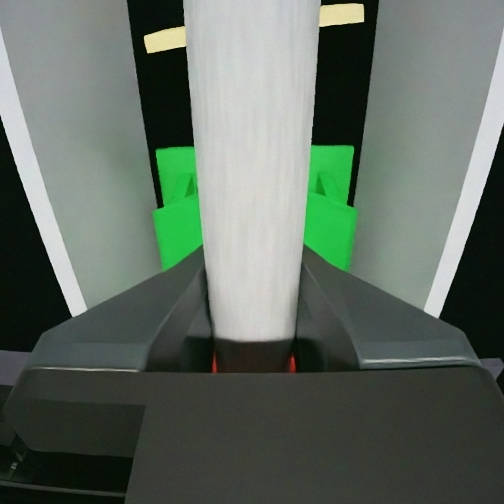

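>>> execute_actions(
  actions=[
    {"arm2":{"joints":{"joint1_rad":0.732,"joint2_rad":1.645,"joint3_rad":1.62,"joint4_rad":-1.47,"joint6_rad":-0.845}},"arm1":{"joints":{"joint1_rad":0.048,"joint2_rad":1.125,"joint3_rad":1.185,"joint4_rad":-1.56,"joint6_rad":-1.523}}},
  ],
  cameras=[],
)

>>> execute_actions(
  actions=[
    {"arm2":{"joints":{"joint1_rad":0.527,"joint2_rad":1.462,"joint3_rad":1.40,"joint4_rad":-1.435,"joint6_rad":-1.045}},"arm1":{"joints":{"joint1_rad":0.405,"joint2_rad":1.215,"joint3_rad":1.28,"joint4_rad":-1.545,"joint6_rad":-1.166}}},
  ],
  cameras=[],
)

>>> execute_actions(
  actions=[
    {"arm2":{"joints":{"joint1_rad":0.26,"joint2_rad":1.343,"joint3_rad":1.273,"joint4_rad":-1.43,"joint6_rad":-1.312}},"arm1":{"joints":{"joint1_rad":0.681,"joint2_rad":1.375,"joint3_rad":1.433,"joint4_rad":-1.532,"joint6_rad":-0.89}}},
  ],
  cameras=[],
)

>>> execute_actions(
  actions=[
    {"arm2":{"joints":{"joint1_rad":-0.05,"joint2_rad":1.31,"joint3_rad":1.245,"joint4_rad":-1.43,"joint6_rad":-1.621}},"arm1":{"joints":{"joint1_rad":0.872,"joint2_rad":1.592,"joint3_rad":1.68,"joint4_rad":-1.556,"joint6_rad":-0.699}}},
  ],
  cameras=[],
)

>>> execute_actions(
  actions=[
    {"arm2":{"joints":{"joint1_rad":-0.345,"joint2_rad":1.385,"joint3_rad":1.34,"joint4_rad":-1.43,"joint6_rad":-1.916}},"arm1":{"joints":{"joint1_rad":1.002,"joint2_rad":1.855,"joint3_rad":2.045,"joint4_rad":-1.65,"joint6_rad":-0.569}},"arm3":{"joints":{"joint1_rad":-0.985,"joint2_rad":1.7,"joint3_rad":2.07}}},
  ],
  cameras=["cam_high","arm3_cam_wrist"],
)

Scene clock: 13.07 s.
arm1.joint_positions: joint1_rad=+0.043 joint2_rad=+1.150 joint3_rad=+1.154 joint4_rad=-1.566 joint5_rad=-0.014 joint6_rad=-1.541 gripper_m=+0.022
arm1.joint_status: all done
arm1.hand: x=-0.6285 y=+0.0362 z=+1.0274 quat_wxyz=(-0.009, +0.002, -1.000, +0.003) (m; scene frame)
arm2.joint_positions: joint1_rad=+0.735 joint2_rad=+1.686 joint3_rad=+1.594 joint4_rad=-1.480 joint5_rad=+0.002 joint6_rad=-0.847 gripper_m=+0.023
arm2.joint_status: all done
arm2.hand: x=-0.9799 y=+0.0341 z=+1.0217 quat_wxyz=(+0.000, +1.000, +0.001, +0.001) (m; scene frame)
arm3.joint_positions: joint1_rad=-0.968 joint2_rad=+1.314 joint3_rad=+1.995 joint4_rad=-1.575 joint5_rad=+0.001 joint6_rad=+0.547 gripper_m=+0.094
arm3.joint_status: not commanded
arm3.hand: x=+0.2562 y=+0.1193 z=+1.3854 quat_wxyz=(-0.173, -0.945, +0.000, +0.278) (m; scene frame)
arm4.joint_positions: joint1_rad=+0.474 joint2_rad=+0.506 joint3_rad=+1.098 joint4_rad=-1.640 joint5_rad=-0.003 joint6_rad=+2.048 gripper_m=+0.095
arm4.joint_status: not commanded
arm4.hand: x=+0.5683 y=-0.2076 z=+1.1445 quat_wxyz=(+0.128, +0.006, -0.965, -0.230) (m; scene frame)
pictures: none
No camera images: the call's "cameras" was empty. Leave "cameras" out to get every camera's image.

Scene clock: 14.10 s.
arm1.joint_positions: joint1_rad=+0.403 joint2_rad=+1.227 joint3_rad=+1.207 joint4_rad=-1.548 joint5_rad=-0.008 joint6_rad=-1.171 gripper_m=+0.022
arm1.joint_status: all done
arm1.hand: x=-0.5095 y=+0.0349 z=+1.0243 quat_wxyz=(-0.006, -0.003, -1.000, -0.002) (m; scene frame)
arm2.joint_positions: joint1_rad=+0.525 joint2_rad=+1.496 joint3_rad=+1.376 joint4_rad=-1.432 joint5_rad=-0.003 joint6_rad=-1.044 gripper_m=+0.023
arm2.joint_status: all done
arm2.hand: x=-0.8598 y=+0.0370 z=+1.0254 quat_wxyz=(-0.007, +1.000, -0.005, -0.006) (m; scene frame)
arm3.joint_positions: joint1_rad=-0.968 joint2_rad=+1.314 joint3_rad=+1.995 joint4_rad=-1.575 joint5_rad=+0.001 joint6_rad=+0.547 gripper_m=+0.094
arm3.joint_status: not commanded
arm3.hand: x=+0.2562 y=+0.1193 z=+1.3854 quat_wxyz=(-0.173, -0.945, +0.000, +0.278) (m; scene frame)
arm4.joint_positions: joint1_rad=+0.474 joint2_rad=+0.506 joint3_rad=+1.098 joint4_rad=-1.640 joint5_rad=-0.003 joint6_rad=+2.048 gripper_m=+0.095
arm4.joint_status: not commanded
arm4.hand: x=+0.5683 y=-0.2076 z=+1.1445 quat_wxyz=(+0.128, +0.006, -0.965, -0.230) (m; scene frame)
pictures: none
No camera images: the call's "cameras" was empty. Leave "cameras" out to get every camera's image.

Scene clock: 15.13 s.
arm1.joint_positions: joint1_rad=+0.687 joint2_rad=+1.396 joint3_rad=+1.360 joint4_rad=-1.535 joint5_rad=-0.002 joint6_rad=-0.893 gripper_m=+0.022
arm1.joint_status: all done
arm1.hand: x=-0.3875 y=+0.0341 z=+1.0240 quat_wxyz=(-0.002, +0.000, -1.000, -0.002) (m; scene frame)
arm2.joint_positions: joint1_rad=+0.255 joint2_rad=+1.372 joint3_rad=+1.244 joint4_rad=-1.431 joint5_rad=-0.004 joint6_rad=-1.320 gripper_m=+0.023
arm2.joint_status: all done
arm2.hand: x=-0.7365 y=+0.0335 z=+1.0243 quat_wxyz=(-0.005, +1.000, -0.002, -0.004) (m; scene frame)
arm3.joint_positions: joint1_rad=-0.968 joint2_rad=+1.314 joint3_rad=+1.995 joint4_rad=-1.575 joint5_rad=+0.001 joint6_rad=+0.547 gripper_m=+0.094
arm3.joint_status: not commanded
arm3.hand: x=+0.2562 y=+0.1193 z=+1.3854 quat_wxyz=(-0.173, -0.945, +0.000, +0.278) (m; scene frame)
arm4.joint_positions: joint1_rad=+0.474 joint2_rad=+0.506 joint3_rad=+1.098 joint4_rad=-1.640 joint5_rad=-0.003 joint6_rad=+2.048 gripper_m=+0.095
arm4.joint_status: not commanded
arm4.hand: x=+0.5683 y=-0.2076 z=+1.1445 quat_wxyz=(+0.128, +0.006, -0.965, -0.230) (m; scene frame)
pictures: none
No camera images: the call's "cameras" was empty. Leave "cameras" out to get every camera's image.

Scene clock: 16.17 s.
arm1.joint_positions: joint1_rad=+0.876 joint2_rad=+1.613 joint3_rad=+1.604 joint4_rad=-1.557 joint5_rad=+0.000 joint6_rad=-0.695 gripper_m=+0.022
arm1.joint_status: all done
arm1.hand: x=-0.2688 y=+0.0324 z=+1.0253 quat_wxyz=(-0.004, -0.005, -1.000, +0.000) (m; scene frame)
arm2.joint_positions: joint1_rad=-0.050 joint2_rad=+1.349 joint3_rad=+1.216 joint4_rad=-1.431 joint5_rad=+0.000 joint6_rad=-1.618 gripper_m=+0.023
arm2.joint_status: all done
arm2.hand: x=-0.6168 y=+0.0342 z=+1.0219 quat_wxyz=(-0.003, +1.000, -0.006, +0.000) (m; scene frame)
arm3.joint_positions: joint1_rad=-0.968 joint2_rad=+1.314 joint3_rad=+1.995 joint4_rad=-1.575 joint5_rad=+0.001 joint6_rad=+0.547 gripper_m=+0.094
arm3.joint_status: not commanded
arm3.hand: x=+0.2562 y=+0.1193 z=+1.3854 quat_wxyz=(-0.173, -0.945, +0.000, +0.278) (m; scene frame)
arm4.joint_positions: joint1_rad=+0.474 joint2_rad=+0.506 joint3_rad=+1.098 joint4_rad=-1.640 joint5_rad=-0.003 joint6_rad=+2.048 gripper_m=+0.095
arm4.joint_status: not commanded
arm4.hand: x=+0.5683 y=-0.2076 z=+1.1445 quat_wxyz=(+0.128, +0.006, -0.965, -0.230) (m; scene frame)
pictures: none
No camera images: the call's "cameras" was empty. Leave "cameras" out to get every camera's image.

Scene clock: 17.70 s.
arm1.joint_positions: joint1_rad=+1.005 joint2_rad=+1.883 joint3_rad=+1.964 joint4_rad=-1.647 joint5_rad=+0.003 joint6_rad=-0.567 gripper_m=+0.022
arm1.joint_status: all done
arm1.hand: x=-0.1512 y=+0.0301 z=+1.0239 quat_wxyz=(-0.003, -0.004, -1.000, +0.001) (m; scene frame)
arm2.joint_positions: joint1_rad=-0.345 joint2_rad=+1.418 joint3_rad=+1.261 joint4_rad=-1.427 joint5_rad=+0.007 joint6_rad=-1.913 gripper_m=+0.023
arm2.joint_status: all done
arm2.hand: x=-0.4981 y=+0.0297 z=+1.0129 quat_wxyz=(+0.008, +1.000, -0.005, +0.001) (m; scene frame)
arm3.joint_positions: joint1_rad=-0.975 joint2_rad=+1.711 joint3_rad=+2.055 joint4_rad=-1.575 joint5_rad=+0.001 joint6_rad=+0.547 gripper_m=+0.094
arm3.joint_status: all done
arm3.hand: x=+0.1358 y=+0.0487 z=+1.2142 quat_wxyz=(-0.087, -0.986, +0.002, +0.139) (m; scene frame)
arm4.joint_positions: joint1_rad=+0.474 joint2_rad=+0.506 joint3_rad=+1.098 joint4_rad=-1.640 joint5_rad=-0.003 joint6_rad=+2.048 gripper_m=+0.095
arm4.joint_status: not commanded
arm4.hand: x=+0.5683 y=-0.2076 z=+1.1445 quat_wxyz=(+0.128, +0.006, -0.965, -0.230) (m; scene frame)
pictures: arm3_cam_wrist, cam_high
camera_calibration (this result's frames):
arm3_cam_wrist: T_world_to_cam=[[-0.0336964, 0.982745, -0.18187, 0.177012], [0.938547, 0.0936589, 0.3322, -0.529063], [0.343501, -0.1595, -0.925509, 1.21367], [0, 0, 0, 1]] pos_world=[0.0856169, 0.0691746, 1.33121]
Images, in order (width x height): arm3_cam_wrist 504x504, cam_high 504x504.

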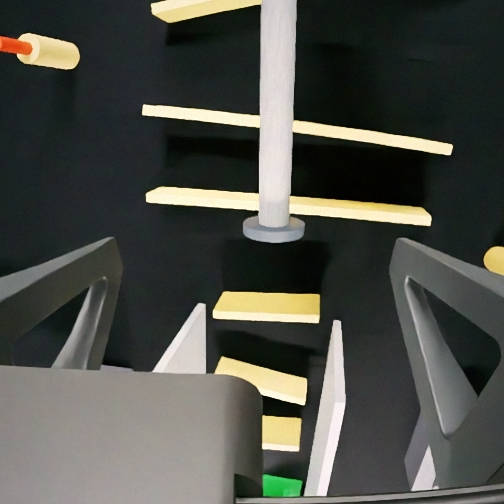

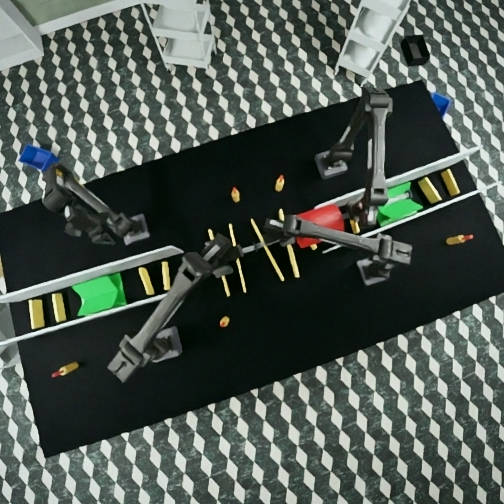

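>>> execute_actions(
  actions=[
    {"arm3":{"joints":{"joint2_rad":1.935,"joint3_rad":2.0,"joint4_rad":-1.62}}},
  ],
  cameras=["arm3_cam_wrist"],
)

Scene clock: 19.17 s.
arm1.joint_positions: joint1_rad=+1.005 joint2_rad=+1.883 joint3_rad=+1.964 joint4_rad=-1.647 joint5_rad=+0.003 joint6_rad=-0.567 gripper_m=+0.022
arm1.joint_status: not commanded
arm1.hand: x=-0.1512 y=+0.0301 z=+1.0239 quat_wxyz=(-0.003, -0.004, -1.000, +0.001) (m; scene frame)
arm2.joint_positions: joint1_rad=-0.345 joint2_rad=+1.418 joint3_rad=+1.261 joint4_rad=-1.427 joint5_rad=+0.007 joint6_rad=-1.913 gripper_m=+0.023
arm2.joint_status: not commanded
arm2.hand: x=-0.4981 y=+0.0297 z=+1.0129 quat_wxyz=(+0.008, +1.000, -0.005, +0.001) (m; scene frame)
arm3.joint_positions: joint1_rad=-0.975 joint2_rad=+1.961 joint3_rad=+1.990 joint4_rad=-1.610 joint5_rad=+0.001 joint6_rad=+0.547 gripper_m=+0.094
arm3.joint_status: all done
arm3.hand: x=+0.1168 y=+0.0359 z=+1.0409 quat_wxyz=(+0.003, -1.000, +0.002, -0.010) (m; scene frame)
arm4.joint_positions: joint1_rad=+0.474 joint2_rad=+0.506 joint3_rad=+1.098 joint4_rad=-1.640 joint5_rad=-0.003 joint6_rad=+2.048 gripper_m=+0.095
arm4.joint_status: not commanded
arm4.hand: x=+0.5683 y=-0.2076 z=+1.1445 quat_wxyz=(+0.128, +0.006, -0.965, -0.230) (m; scene frame)
pictures: arm3_cam_wrist
camera_calibration (this result's frames):
arm3_cam_wrist: T_world_to_cam=[[-0.00740086, 0.99995, -0.0067453, -0.0285607], [0.796869, 0.00997265, 0.60407, -0.715869], [0.604107, -0.000904481, -0.796903, 0.887743], [0, 0, 0, 1]] pos_world=[0.0339506, 0.0365013, 1.13969]
Images, in order (width x height): arm3_cam_wrist 504x504.

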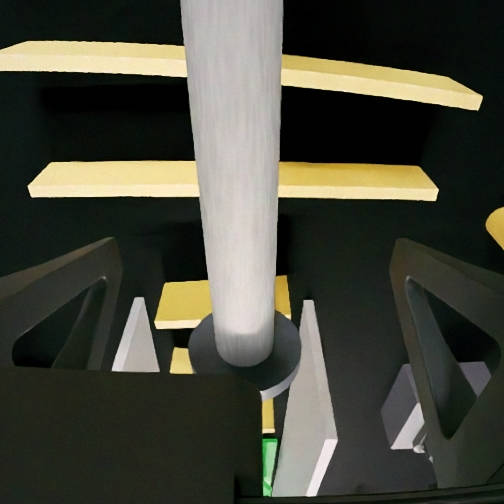

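>>> execute_actions(
  actions=[
    {"arm3":{"joints":{"joint2_rad":2.01,"joint4_rad":-1.56,"gripper_m":0.07}}},
  ],
  cameras=["arm3_cam_wrist"],
)

Scene clock: 20.17 s.
arm1.joint_positions: joint1_rad=+1.005 joint2_rad=+1.883 joint3_rad=+1.964 joint4_rad=-1.647 joint5_rad=+0.003 joint6_rad=-0.567 gripper_m=+0.022
arm1.joint_status: not commanded
arm1.hand: x=-0.1512 y=+0.0301 z=+1.0239 quat_wxyz=(-0.003, -0.004, -1.000, +0.001) (m; scene frame)
arm2.joint_positions: joint1_rad=-0.345 joint2_rad=+1.418 joint3_rad=+1.261 joint4_rad=-1.427 joint5_rad=+0.007 joint6_rad=-1.913 gripper_m=+0.023
arm2.joint_status: not commanded
arm2.hand: x=-0.4981 y=+0.0297 z=+1.0129 quat_wxyz=(+0.008, +1.000, -0.005, +0.001) (m; scene frame)
arm3.joint_positions: joint1_rad=-0.975 joint2_rad=+1.989 joint3_rad=+1.990 joint4_rad=-1.573 joint5_rad=+0.001 joint6_rad=+0.547 gripper_m=+0.070
arm3.joint_status: all done
arm3.hand: x=+0.1074 y=+0.0301 z=+1.0245 quat_wxyz=(+0.001, -1.000, +0.002, -0.006) (m; scene frame)
arm4.joint_positions: joint1_rad=+0.474 joint2_rad=+0.506 joint3_rad=+1.098 joint4_rad=-1.640 joint5_rad=-0.003 joint6_rad=+2.048 gripper_m=+0.095
arm4.joint_status: not commanded
arm4.hand: x=+0.5683 y=-0.2076 z=+1.1445 quat_wxyz=(+0.128, +0.006, -0.965, -0.230) (m; scene frame)
pictures: arm3_cam_wrist
camera_calibration (this result's frames):
arm3_cam_wrist: T_world_to_cam=[[-0.00741395, 0.999907, -0.0114255, -0.0181281], [0.801577, 0.0127737, 0.597755, -0.692506], [0.597846, -0.0047267, -0.801597, 0.885929], [0, 0, 0, 1]] pos_world=[0.0253137, 0.0311598, 1.1239]
Images, in order (width x height): arm3_cam_wrist 504x504.

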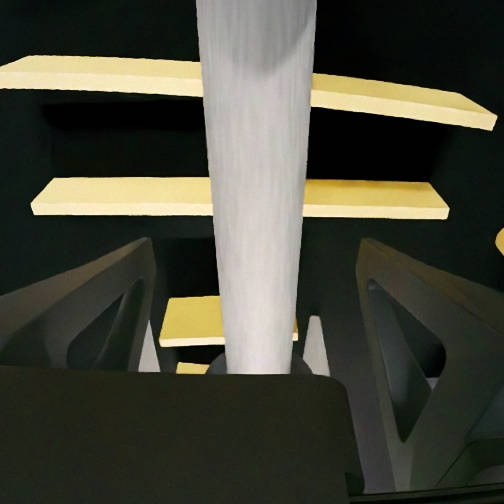

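>>> execute_actions(
  actions=[
    {"arm3":{"joints":{"gripper_m":0}}},
  ],
  cameras=[],
)

>>> execute_actions(
  actions=[
    {"arm3":{"joints":{"joint2_rad":1.95,"joint3_rad":2.065}},"arm2":{"joints":{"joint2_rad":1.37,"joint3_rad":1.348}},"arm1":{"joints":{"joint2_rad":1.875,"joint3_rad":1.995}}},
  ],
  cameras=[],
)

>>> execute_actions(
  actions=[
    {"arm1":{"joints":{"gripper_m":0.093}}},
  ],
  cameras=["arm3_cam_wrist","arm1_cam_wrist"],
)

>>> execute_actions(
  actions=[
    {"arm1":{"joints":{"joint2_rad":1.6,"joint3_rad":2.03}}},
  ],
  cameras=[],
)

>>> execute_actions(
  actions=[
    {"arm1":{"joints":{"joint1_rad":1.2,"joint2_rad":0.5,"joint3_rad":1.05,"joint4_rad":-1.67}}},
  ],
  cameras=[],
)

>>> execute_actions(
  actions=[
    {"arm1":{"joints":{"joint1_rad":-0.33,"joint6_rad":-1.90}}},
  ],
  cameras=[],
)

>>> execute_actions(
  actions=[
    {"arm1":{"joints":{"joint2_rad":1.05,"joint3_rad":1.36,"joint4_rad":-1.62}}},
  ],
  cameras=["arm1_cam_wrist","cam_high"],
)

Scene clock: 21.30 s.
arm1.joint_positions: joint1_rad=+1.004 joint2_rad=+1.883 joint3_rad=+1.964 joint4_rad=-1.647 joint5_rad=+0.004 joint6_rad=-0.567 gripper_m=+0.022
arm1.joint_status: not commanded
arm1.hand: x=-0.1513 y=+0.0298 z=+1.0239 quat_wxyz=(-0.002, -0.005, -1.000, +0.001) (m; scene frame)
arm2.joint_positions: joint1_rad=-0.345 joint2_rad=+1.418 joint3_rad=+1.261 joint4_rad=-1.427 joint5_rad=+0.007 joint6_rad=-1.913 gripper_m=+0.023
arm2.joint_status: not commanded
arm2.hand: x=-0.4981 y=+0.0297 z=+1.0129 quat_wxyz=(+0.008, +1.000, -0.005, +0.001) (m; scene frame)
arm3.joint_positions: joint1_rad=-0.975 joint2_rad=+1.989 joint3_rad=+1.990 joint4_rad=-1.573 joint5_rad=+0.002 joint6_rad=+0.548 gripper_m=+0.024
arm3.joint_status: gripper_m off_target (ended at +0.024, target +0.000)
arm3.hand: x=+0.1072 y=+0.0302 z=+1.0245 quat_wxyz=(+0.001, -1.000, +0.002, -0.006) (m; scene frame)
arm4.joint_positions: joint1_rad=+0.474 joint2_rad=+0.506 joint3_rad=+1.098 joint4_rad=-1.640 joint5_rad=-0.003 joint6_rad=+2.048 gripper_m=+0.095
arm4.joint_status: not commanded
arm4.hand: x=+0.5683 y=-0.2076 z=+1.1445 quat_wxyz=(+0.128, +0.006, -0.965, -0.230) (m; scene frame)
pictures: none
No camera images: the call's "cameras" was empty. Leave "cameras" out to get every camera's image.

Scene clock: 21.87 s.
arm1.joint_positions: joint1_rad=+1.004 joint2_rad=+1.883 joint3_rad=+1.964 joint4_rad=-1.647 joint5_rad=+0.004 joint6_rad=-0.567 gripper_m=+0.022
arm1.joint_status: all done
arm1.hand: x=-0.1513 y=+0.0298 z=+1.0239 quat_wxyz=(-0.002, -0.005, -1.000, +0.001) (m; scene frame)
arm2.joint_positions: joint1_rad=-0.345 joint2_rad=+1.418 joint3_rad=+1.261 joint4_rad=-1.427 joint5_rad=+0.007 joint6_rad=-1.913 gripper_m=+0.023
arm2.joint_status: all done
arm2.hand: x=-0.4981 y=+0.0297 z=+1.0129 quat_wxyz=(+0.008, +1.000, -0.005, +0.001) (m; scene frame)
arm3.joint_positions: joint1_rad=-0.975 joint2_rad=+1.989 joint3_rad=+1.991 joint4_rad=-1.573 joint5_rad=+0.002 joint6_rad=+0.548 gripper_m=+0.024
arm3.joint_status: all done
arm3.hand: x=+0.1070 y=+0.0300 z=+1.0251 quat_wxyz=(+0.001, -1.000, +0.002, -0.005) (m; scene frame)
arm4.joint_positions: joint1_rad=+0.474 joint2_rad=+0.506 joint3_rad=+1.098 joint4_rad=-1.640 joint5_rad=-0.003 joint6_rad=+2.048 gripper_m=+0.095
arm4.joint_status: not commanded
arm4.hand: x=+0.5683 y=-0.2076 z=+1.1445 quat_wxyz=(+0.128, +0.006, -0.965, -0.230) (m; scene frame)
pictures: none
No camera images: the call's "cameras" was empty. Leave "cameras" out to get every camera's image.

Scene clock: 22.70 s.
arm1.joint_positions: joint1_rad=+1.004 joint2_rad=+1.882 joint3_rad=+1.964 joint4_rad=-1.647 joint5_rad=+0.002 joint6_rad=-0.567 gripper_m=+0.093
arm1.joint_status: all done
arm1.hand: x=-0.1513 y=+0.0301 z=+1.0246 quat_wxyz=(-0.003, -0.005, -1.000, +0.001) (m; scene frame)
arm2.joint_positions: joint1_rad=-0.345 joint2_rad=+1.418 joint3_rad=+1.261 joint4_rad=-1.427 joint5_rad=+0.007 joint6_rad=-1.913 gripper_m=+0.023
arm2.joint_status: not commanded
arm2.hand: x=-0.4981 y=+0.0297 z=+1.0129 quat_wxyz=(+0.008, +1.000, -0.005, +0.001) (m; scene frame)
arm3.joint_positions: joint1_rad=-0.975 joint2_rad=+1.989 joint3_rad=+1.991 joint4_rad=-1.573 joint5_rad=+0.002 joint6_rad=+0.548 gripper_m=+0.024
arm3.joint_status: not commanded
arm3.hand: x=+0.1070 y=+0.0300 z=+1.0251 quat_wxyz=(+0.001, -1.000, +0.002, -0.005) (m; scene frame)
arm4.joint_positions: joint1_rad=+0.474 joint2_rad=+0.506 joint3_rad=+1.098 joint4_rad=-1.640 joint5_rad=-0.003 joint6_rad=+2.048 gripper_m=+0.095
arm4.joint_status: not commanded
arm4.hand: x=+0.5683 y=-0.2076 z=+1.1445 quat_wxyz=(+0.128, +0.006, -0.965, -0.230) (m; scene frame)
pictures: arm1_cam_wrist, arm3_cam_wrist
camera_calibration (this result's frames):
arm1_cam_wrist: T_world_to_cam=[[-0.00459464, -0.999957, 0.00803955, 0.0190007], [-0.804552, 0.00847105, 0.593822, -0.727523], [-0.593865, -0.00373984, -0.804556, 0.857199], [0, 0, 0, 1]] pos_world=[-0.0761821, 0.0283685, 1.12153]
arm3_cam_wrist: T_world_to_cam=[[-0.00705205, 0.999906, -0.0117409, -0.0177716], [0.802792, 0.0126616, 0.596125, -0.691057], [0.596217, -0.00522161, -0.802806, 0.88811], [0, 0, 0, 1]] pos_world=[0.0251435, 0.0311571, 1.12473]
Images, in order (width x height): arm1_cam_wrist 504x504, arm3_cam_wrist 504x504.

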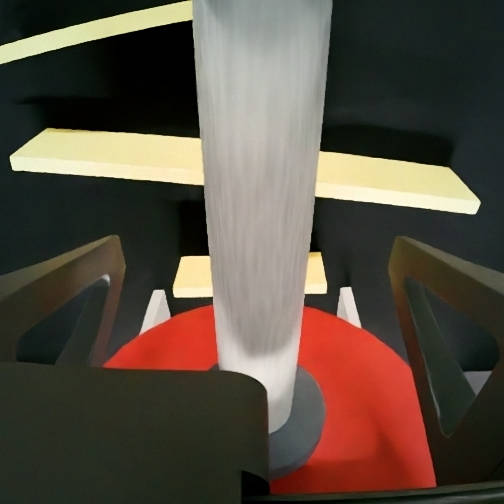

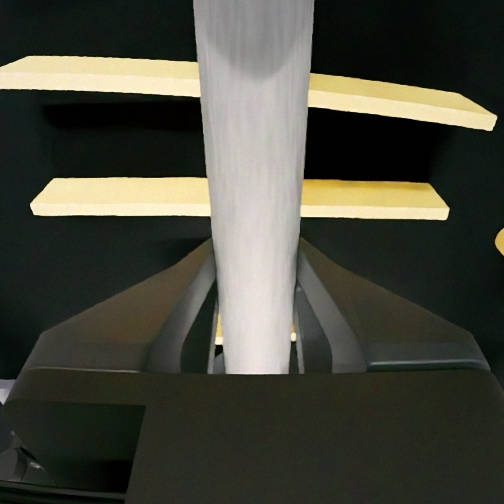

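Scene clock: 24.10 s.
arm1.joint_positions: joint1_rad=+1.004 joint2_rad=+1.588 joint3_rad=+2.020 joint4_rad=-1.647 joint5_rad=+0.002 joint6_rad=-0.567 gripper_m=+0.093
arm1.joint_status: all done
arm1.hand: x=-0.1985 y=+0.0600 z=+1.2061 quat_wxyz=(-0.150, -0.005, -0.984, +0.095) (m; scene frame)
arm2.joint_positions: joint1_rad=-0.345 joint2_rad=+1.418 joint3_rad=+1.261 joint4_rad=-1.427 joint5_rad=+0.007 joint6_rad=-1.913 gripper_m=+0.023
arm2.joint_status: not commanded
arm2.hand: x=-0.4981 y=+0.0297 z=+1.0129 quat_wxyz=(+0.008, +1.000, -0.005, +0.001) (m; scene frame)
arm3.joint_positions: joint1_rad=-0.975 joint2_rad=+1.989 joint3_rad=+1.991 joint4_rad=-1.573 joint5_rad=+0.002 joint6_rad=+0.548 gripper_m=+0.024
arm3.joint_status: not commanded
arm3.hand: x=+0.1070 y=+0.0300 z=+1.0251 quat_wxyz=(+0.001, -1.000, +0.002, -0.005) (m; scene frame)
arm4.joint_positions: joint1_rad=+0.474 joint2_rad=+0.506 joint3_rad=+1.098 joint4_rad=-1.640 joint5_rad=-0.003 joint6_rad=+2.048 gripper_m=+0.095
arm4.joint_status: not commanded
arm4.hand: x=+0.5683 y=-0.2076 z=+1.1445 quat_wxyz=(+0.128, +0.006, -0.965, -0.230) (m; scene frame)
pictures: none
No camera images: the call's "cameras" was empty. Leave "cameras" out to get every camera's image.

Scene clock: 25.70 s.
arm1.joint_positions: joint1_rad=+1.207 joint2_rad=+0.508 joint3_rad=+1.045 joint4_rad=-1.664 joint5_rad=-0.002 joint6_rad=-0.567 gripper_m=+0.093
arm1.joint_status: all done
arm1.hand: x=-0.4944 y=+0.2914 z=+1.1158 quat_wxyz=(-0.198, +0.094, -0.971, +0.098) (m; scene frame)
arm2.joint_positions: joint1_rad=-0.345 joint2_rad=+1.418 joint3_rad=+1.261 joint4_rad=-1.427 joint5_rad=+0.007 joint6_rad=-1.913 gripper_m=+0.023
arm2.joint_status: not commanded
arm2.hand: x=-0.4981 y=+0.0297 z=+1.0129 quat_wxyz=(+0.008, +1.000, -0.005, +0.001) (m; scene frame)
arm3.joint_positions: joint1_rad=-0.975 joint2_rad=+1.989 joint3_rad=+1.991 joint4_rad=-1.573 joint5_rad=+0.002 joint6_rad=+0.548 gripper_m=+0.024
arm3.joint_status: not commanded
arm3.hand: x=+0.1070 y=+0.0300 z=+1.0251 quat_wxyz=(+0.001, -1.000, +0.002, -0.005) (m; scene frame)
arm4.joint_positions: joint1_rad=+0.474 joint2_rad=+0.506 joint3_rad=+1.098 joint4_rad=-1.640 joint5_rad=-0.003 joint6_rad=+2.048 gripper_m=+0.095
arm4.joint_status: not commanded
arm4.hand: x=+0.5683 y=-0.2076 z=+1.1445 quat_wxyz=(+0.128, +0.006, -0.965, -0.230) (m; scene frame)
pictures: none
No camera images: the call's "cameras" was empty. Leave "cameras" out to get every camera's image.

Scene clock: 27.77 s.
arm1.joint_positions: joint1_rad=-0.324 joint2_rad=+0.508 joint3_rad=+1.045 joint4_rad=-1.664 joint5_rad=+0.000 joint6_rad=-1.884 gripper_m=+0.093
arm1.joint_status: all done
arm1.hand: x=-0.6933 y=+0.2002 z=+1.1149 quat_wxyz=(+0.068, -0.010, -0.976, +0.207) (m; scene frame)
arm2.joint_positions: joint1_rad=-0.345 joint2_rad=+1.418 joint3_rad=+1.261 joint4_rad=-1.427 joint5_rad=+0.007 joint6_rad=-1.913 gripper_m=+0.023
arm2.joint_status: not commanded
arm2.hand: x=-0.4981 y=+0.0297 z=+1.0129 quat_wxyz=(+0.008, +1.000, -0.005, +0.001) (m; scene frame)
arm3.joint_positions: joint1_rad=-0.975 joint2_rad=+1.989 joint3_rad=+1.991 joint4_rad=-1.573 joint5_rad=+0.002 joint6_rad=+0.548 gripper_m=+0.024
arm3.joint_status: not commanded
arm3.hand: x=+0.1070 y=+0.0300 z=+1.0251 quat_wxyz=(+0.001, -1.000, +0.002, -0.005) (m; scene frame)
arm4.joint_positions: joint1_rad=+0.474 joint2_rad=+0.506 joint3_rad=+1.098 joint4_rad=-1.640 joint5_rad=-0.003 joint6_rad=+2.048 gripper_m=+0.095
arm4.joint_status: not commanded
arm4.hand: x=+0.5683 y=-0.2076 z=+1.1445 quat_wxyz=(+0.128, +0.006, -0.965, -0.230) (m; scene frame)
pictures: none
No camera images: the call's "cameras" was empty. Leave "cameras" out to get every camera's image.

Scene clock: 29.03 s.
arm1.joint_positions: joint1_rad=-0.324 joint2_rad=+1.062 joint3_rad=+1.328 joint4_rad=-1.629 joint5_rad=+0.000 joint6_rad=-1.885 gripper_m=+0.093
arm1.joint_status: all done
arm1.hand: x=-0.7452 y=+0.0508 z=+1.1211 quat_wxyz=(+0.031, -0.010, -0.995, +0.097) (m; scene frame)
arm2.joint_positions: joint1_rad=-0.345 joint2_rad=+1.418 joint3_rad=+1.261 joint4_rad=-1.427 joint5_rad=+0.007 joint6_rad=-1.913 gripper_m=+0.023
arm2.joint_status: not commanded
arm2.hand: x=-0.4981 y=+0.0297 z=+1.0129 quat_wxyz=(+0.008, +1.000, -0.005, +0.001) (m; scene frame)
arm3.joint_positions: joint1_rad=-0.975 joint2_rad=+1.989 joint3_rad=+1.991 joint4_rad=-1.573 joint5_rad=+0.002 joint6_rad=+0.548 gripper_m=+0.024
arm3.joint_status: not commanded
arm3.hand: x=+0.1070 y=+0.0300 z=+1.0251 quat_wxyz=(+0.001, -1.000, +0.002, -0.005) (m; scene frame)
arm4.joint_positions: joint1_rad=+0.474 joint2_rad=+0.506 joint3_rad=+1.098 joint4_rad=-1.640 joint5_rad=-0.003 joint6_rad=+2.048 gripper_m=+0.095
arm4.joint_status: not commanded
arm4.hand: x=+0.5683 y=-0.2076 z=+1.1445 quat_wxyz=(+0.128, +0.006, -0.965, -0.230) (m; scene frame)
pictures: arm1_cam_wrist, cam_high
camera_calibration (this result's frames):
arm1_cam_wrist: T_world_to_cam=[[-0.00770909, -0.980085, 0.198427, -0.18061], [-0.760514, 0.134588, 0.635221, -1.28279], [-0.649276, -0.146009, -0.746406, 0.482987], [0, 0, 0, 1]] pos_world=[-0.663379, 0.0661556, 1.2112]
Images, in order (width x height): arm1_cam_wrist 504x504, cam_high 504x504.

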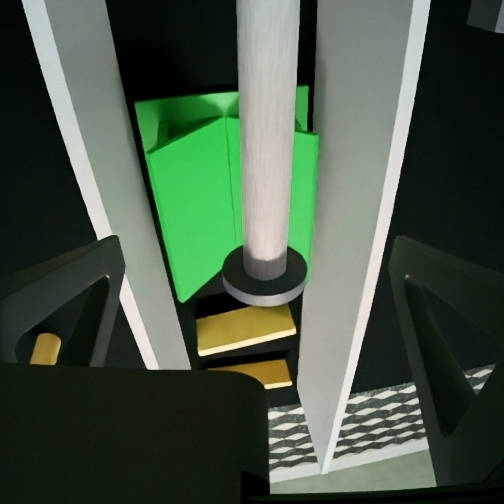

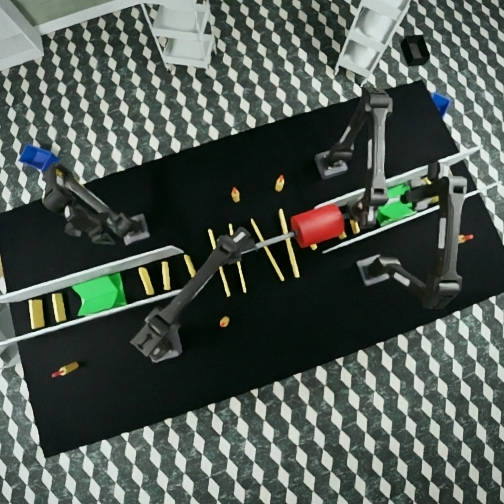

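>>> execute_actions(
  actions=[
    {"arm1":{"joints":{"joint1_rad":-0.338,"joint2_rad":1.205,"joint3_rad":1.195,"joint4_rad":-1.535,"joint6_rad":-1.915}}},
  ],
  cameras=["arm1_cam_wrist"],
)

Scene clock: 30.20 s.
arm1.joint_positions: joint1_rad=-0.329 joint2_rad=+1.219 joint3_rad=+1.176 joint4_rad=-1.546 joint5_rad=+0.000 joint6_rad=-1.900 gripper_m=+0.093
arm1.joint_status: all done
arm1.hand: x=-0.7517 y=+0.0361 z=+1.0142 quat_wxyz=(-0.005, -0.005, -1.000, -0.010) (m; scene frame)
arm2.joint_positions: joint1_rad=-0.345 joint2_rad=+1.418 joint3_rad=+1.261 joint4_rad=-1.427 joint5_rad=+0.007 joint6_rad=-1.913 gripper_m=+0.023
arm2.joint_status: not commanded
arm2.hand: x=-0.4981 y=+0.0297 z=+1.0129 quat_wxyz=(+0.008, +1.000, -0.005, +0.001) (m; scene frame)
arm3.joint_positions: joint1_rad=-0.975 joint2_rad=+1.989 joint3_rad=+1.991 joint4_rad=-1.573 joint5_rad=+0.002 joint6_rad=+0.548 gripper_m=+0.024
arm3.joint_status: not commanded
arm3.hand: x=+0.1070 y=+0.0300 z=+1.0251 quat_wxyz=(+0.001, -1.000, +0.002, -0.005) (m; scene frame)
arm4.joint_positions: joint1_rad=+0.474 joint2_rad=+0.506 joint3_rad=+1.098 joint4_rad=-1.640 joint5_rad=-0.003 joint6_rad=+2.048 gripper_m=+0.095
arm4.joint_status: not commanded
arm4.hand: x=+0.5683 y=-0.2076 z=+1.1445 quat_wxyz=(+0.128, +0.006, -0.965, -0.230) (m; scene frame)
pictures: arm1_cam_wrist
camera_calibration (this result's frames):
arm1_cam_wrist: T_world_to_cam=[[-0.0044685, -0.999892, -0.0140175, 0.0447432], [-0.806227, -0.00469046, 0.591588, -1.20302], [-0.59159, 0.0139448, -0.806118, 0.494979], [0, 0, 0, 1]] pos_world=[-0.676886, 0.0321932, 1.11133]
Images, in order (width x height): arm1_cam_wrist 504x504.

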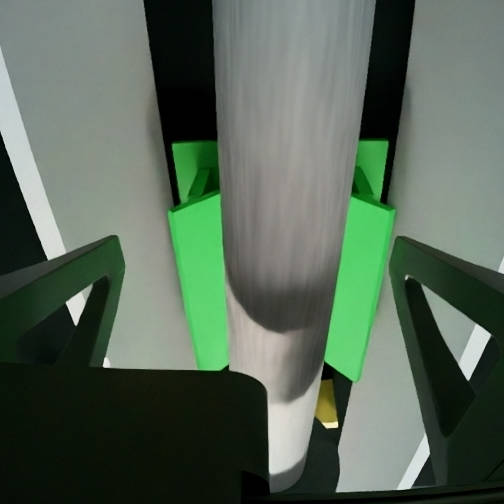

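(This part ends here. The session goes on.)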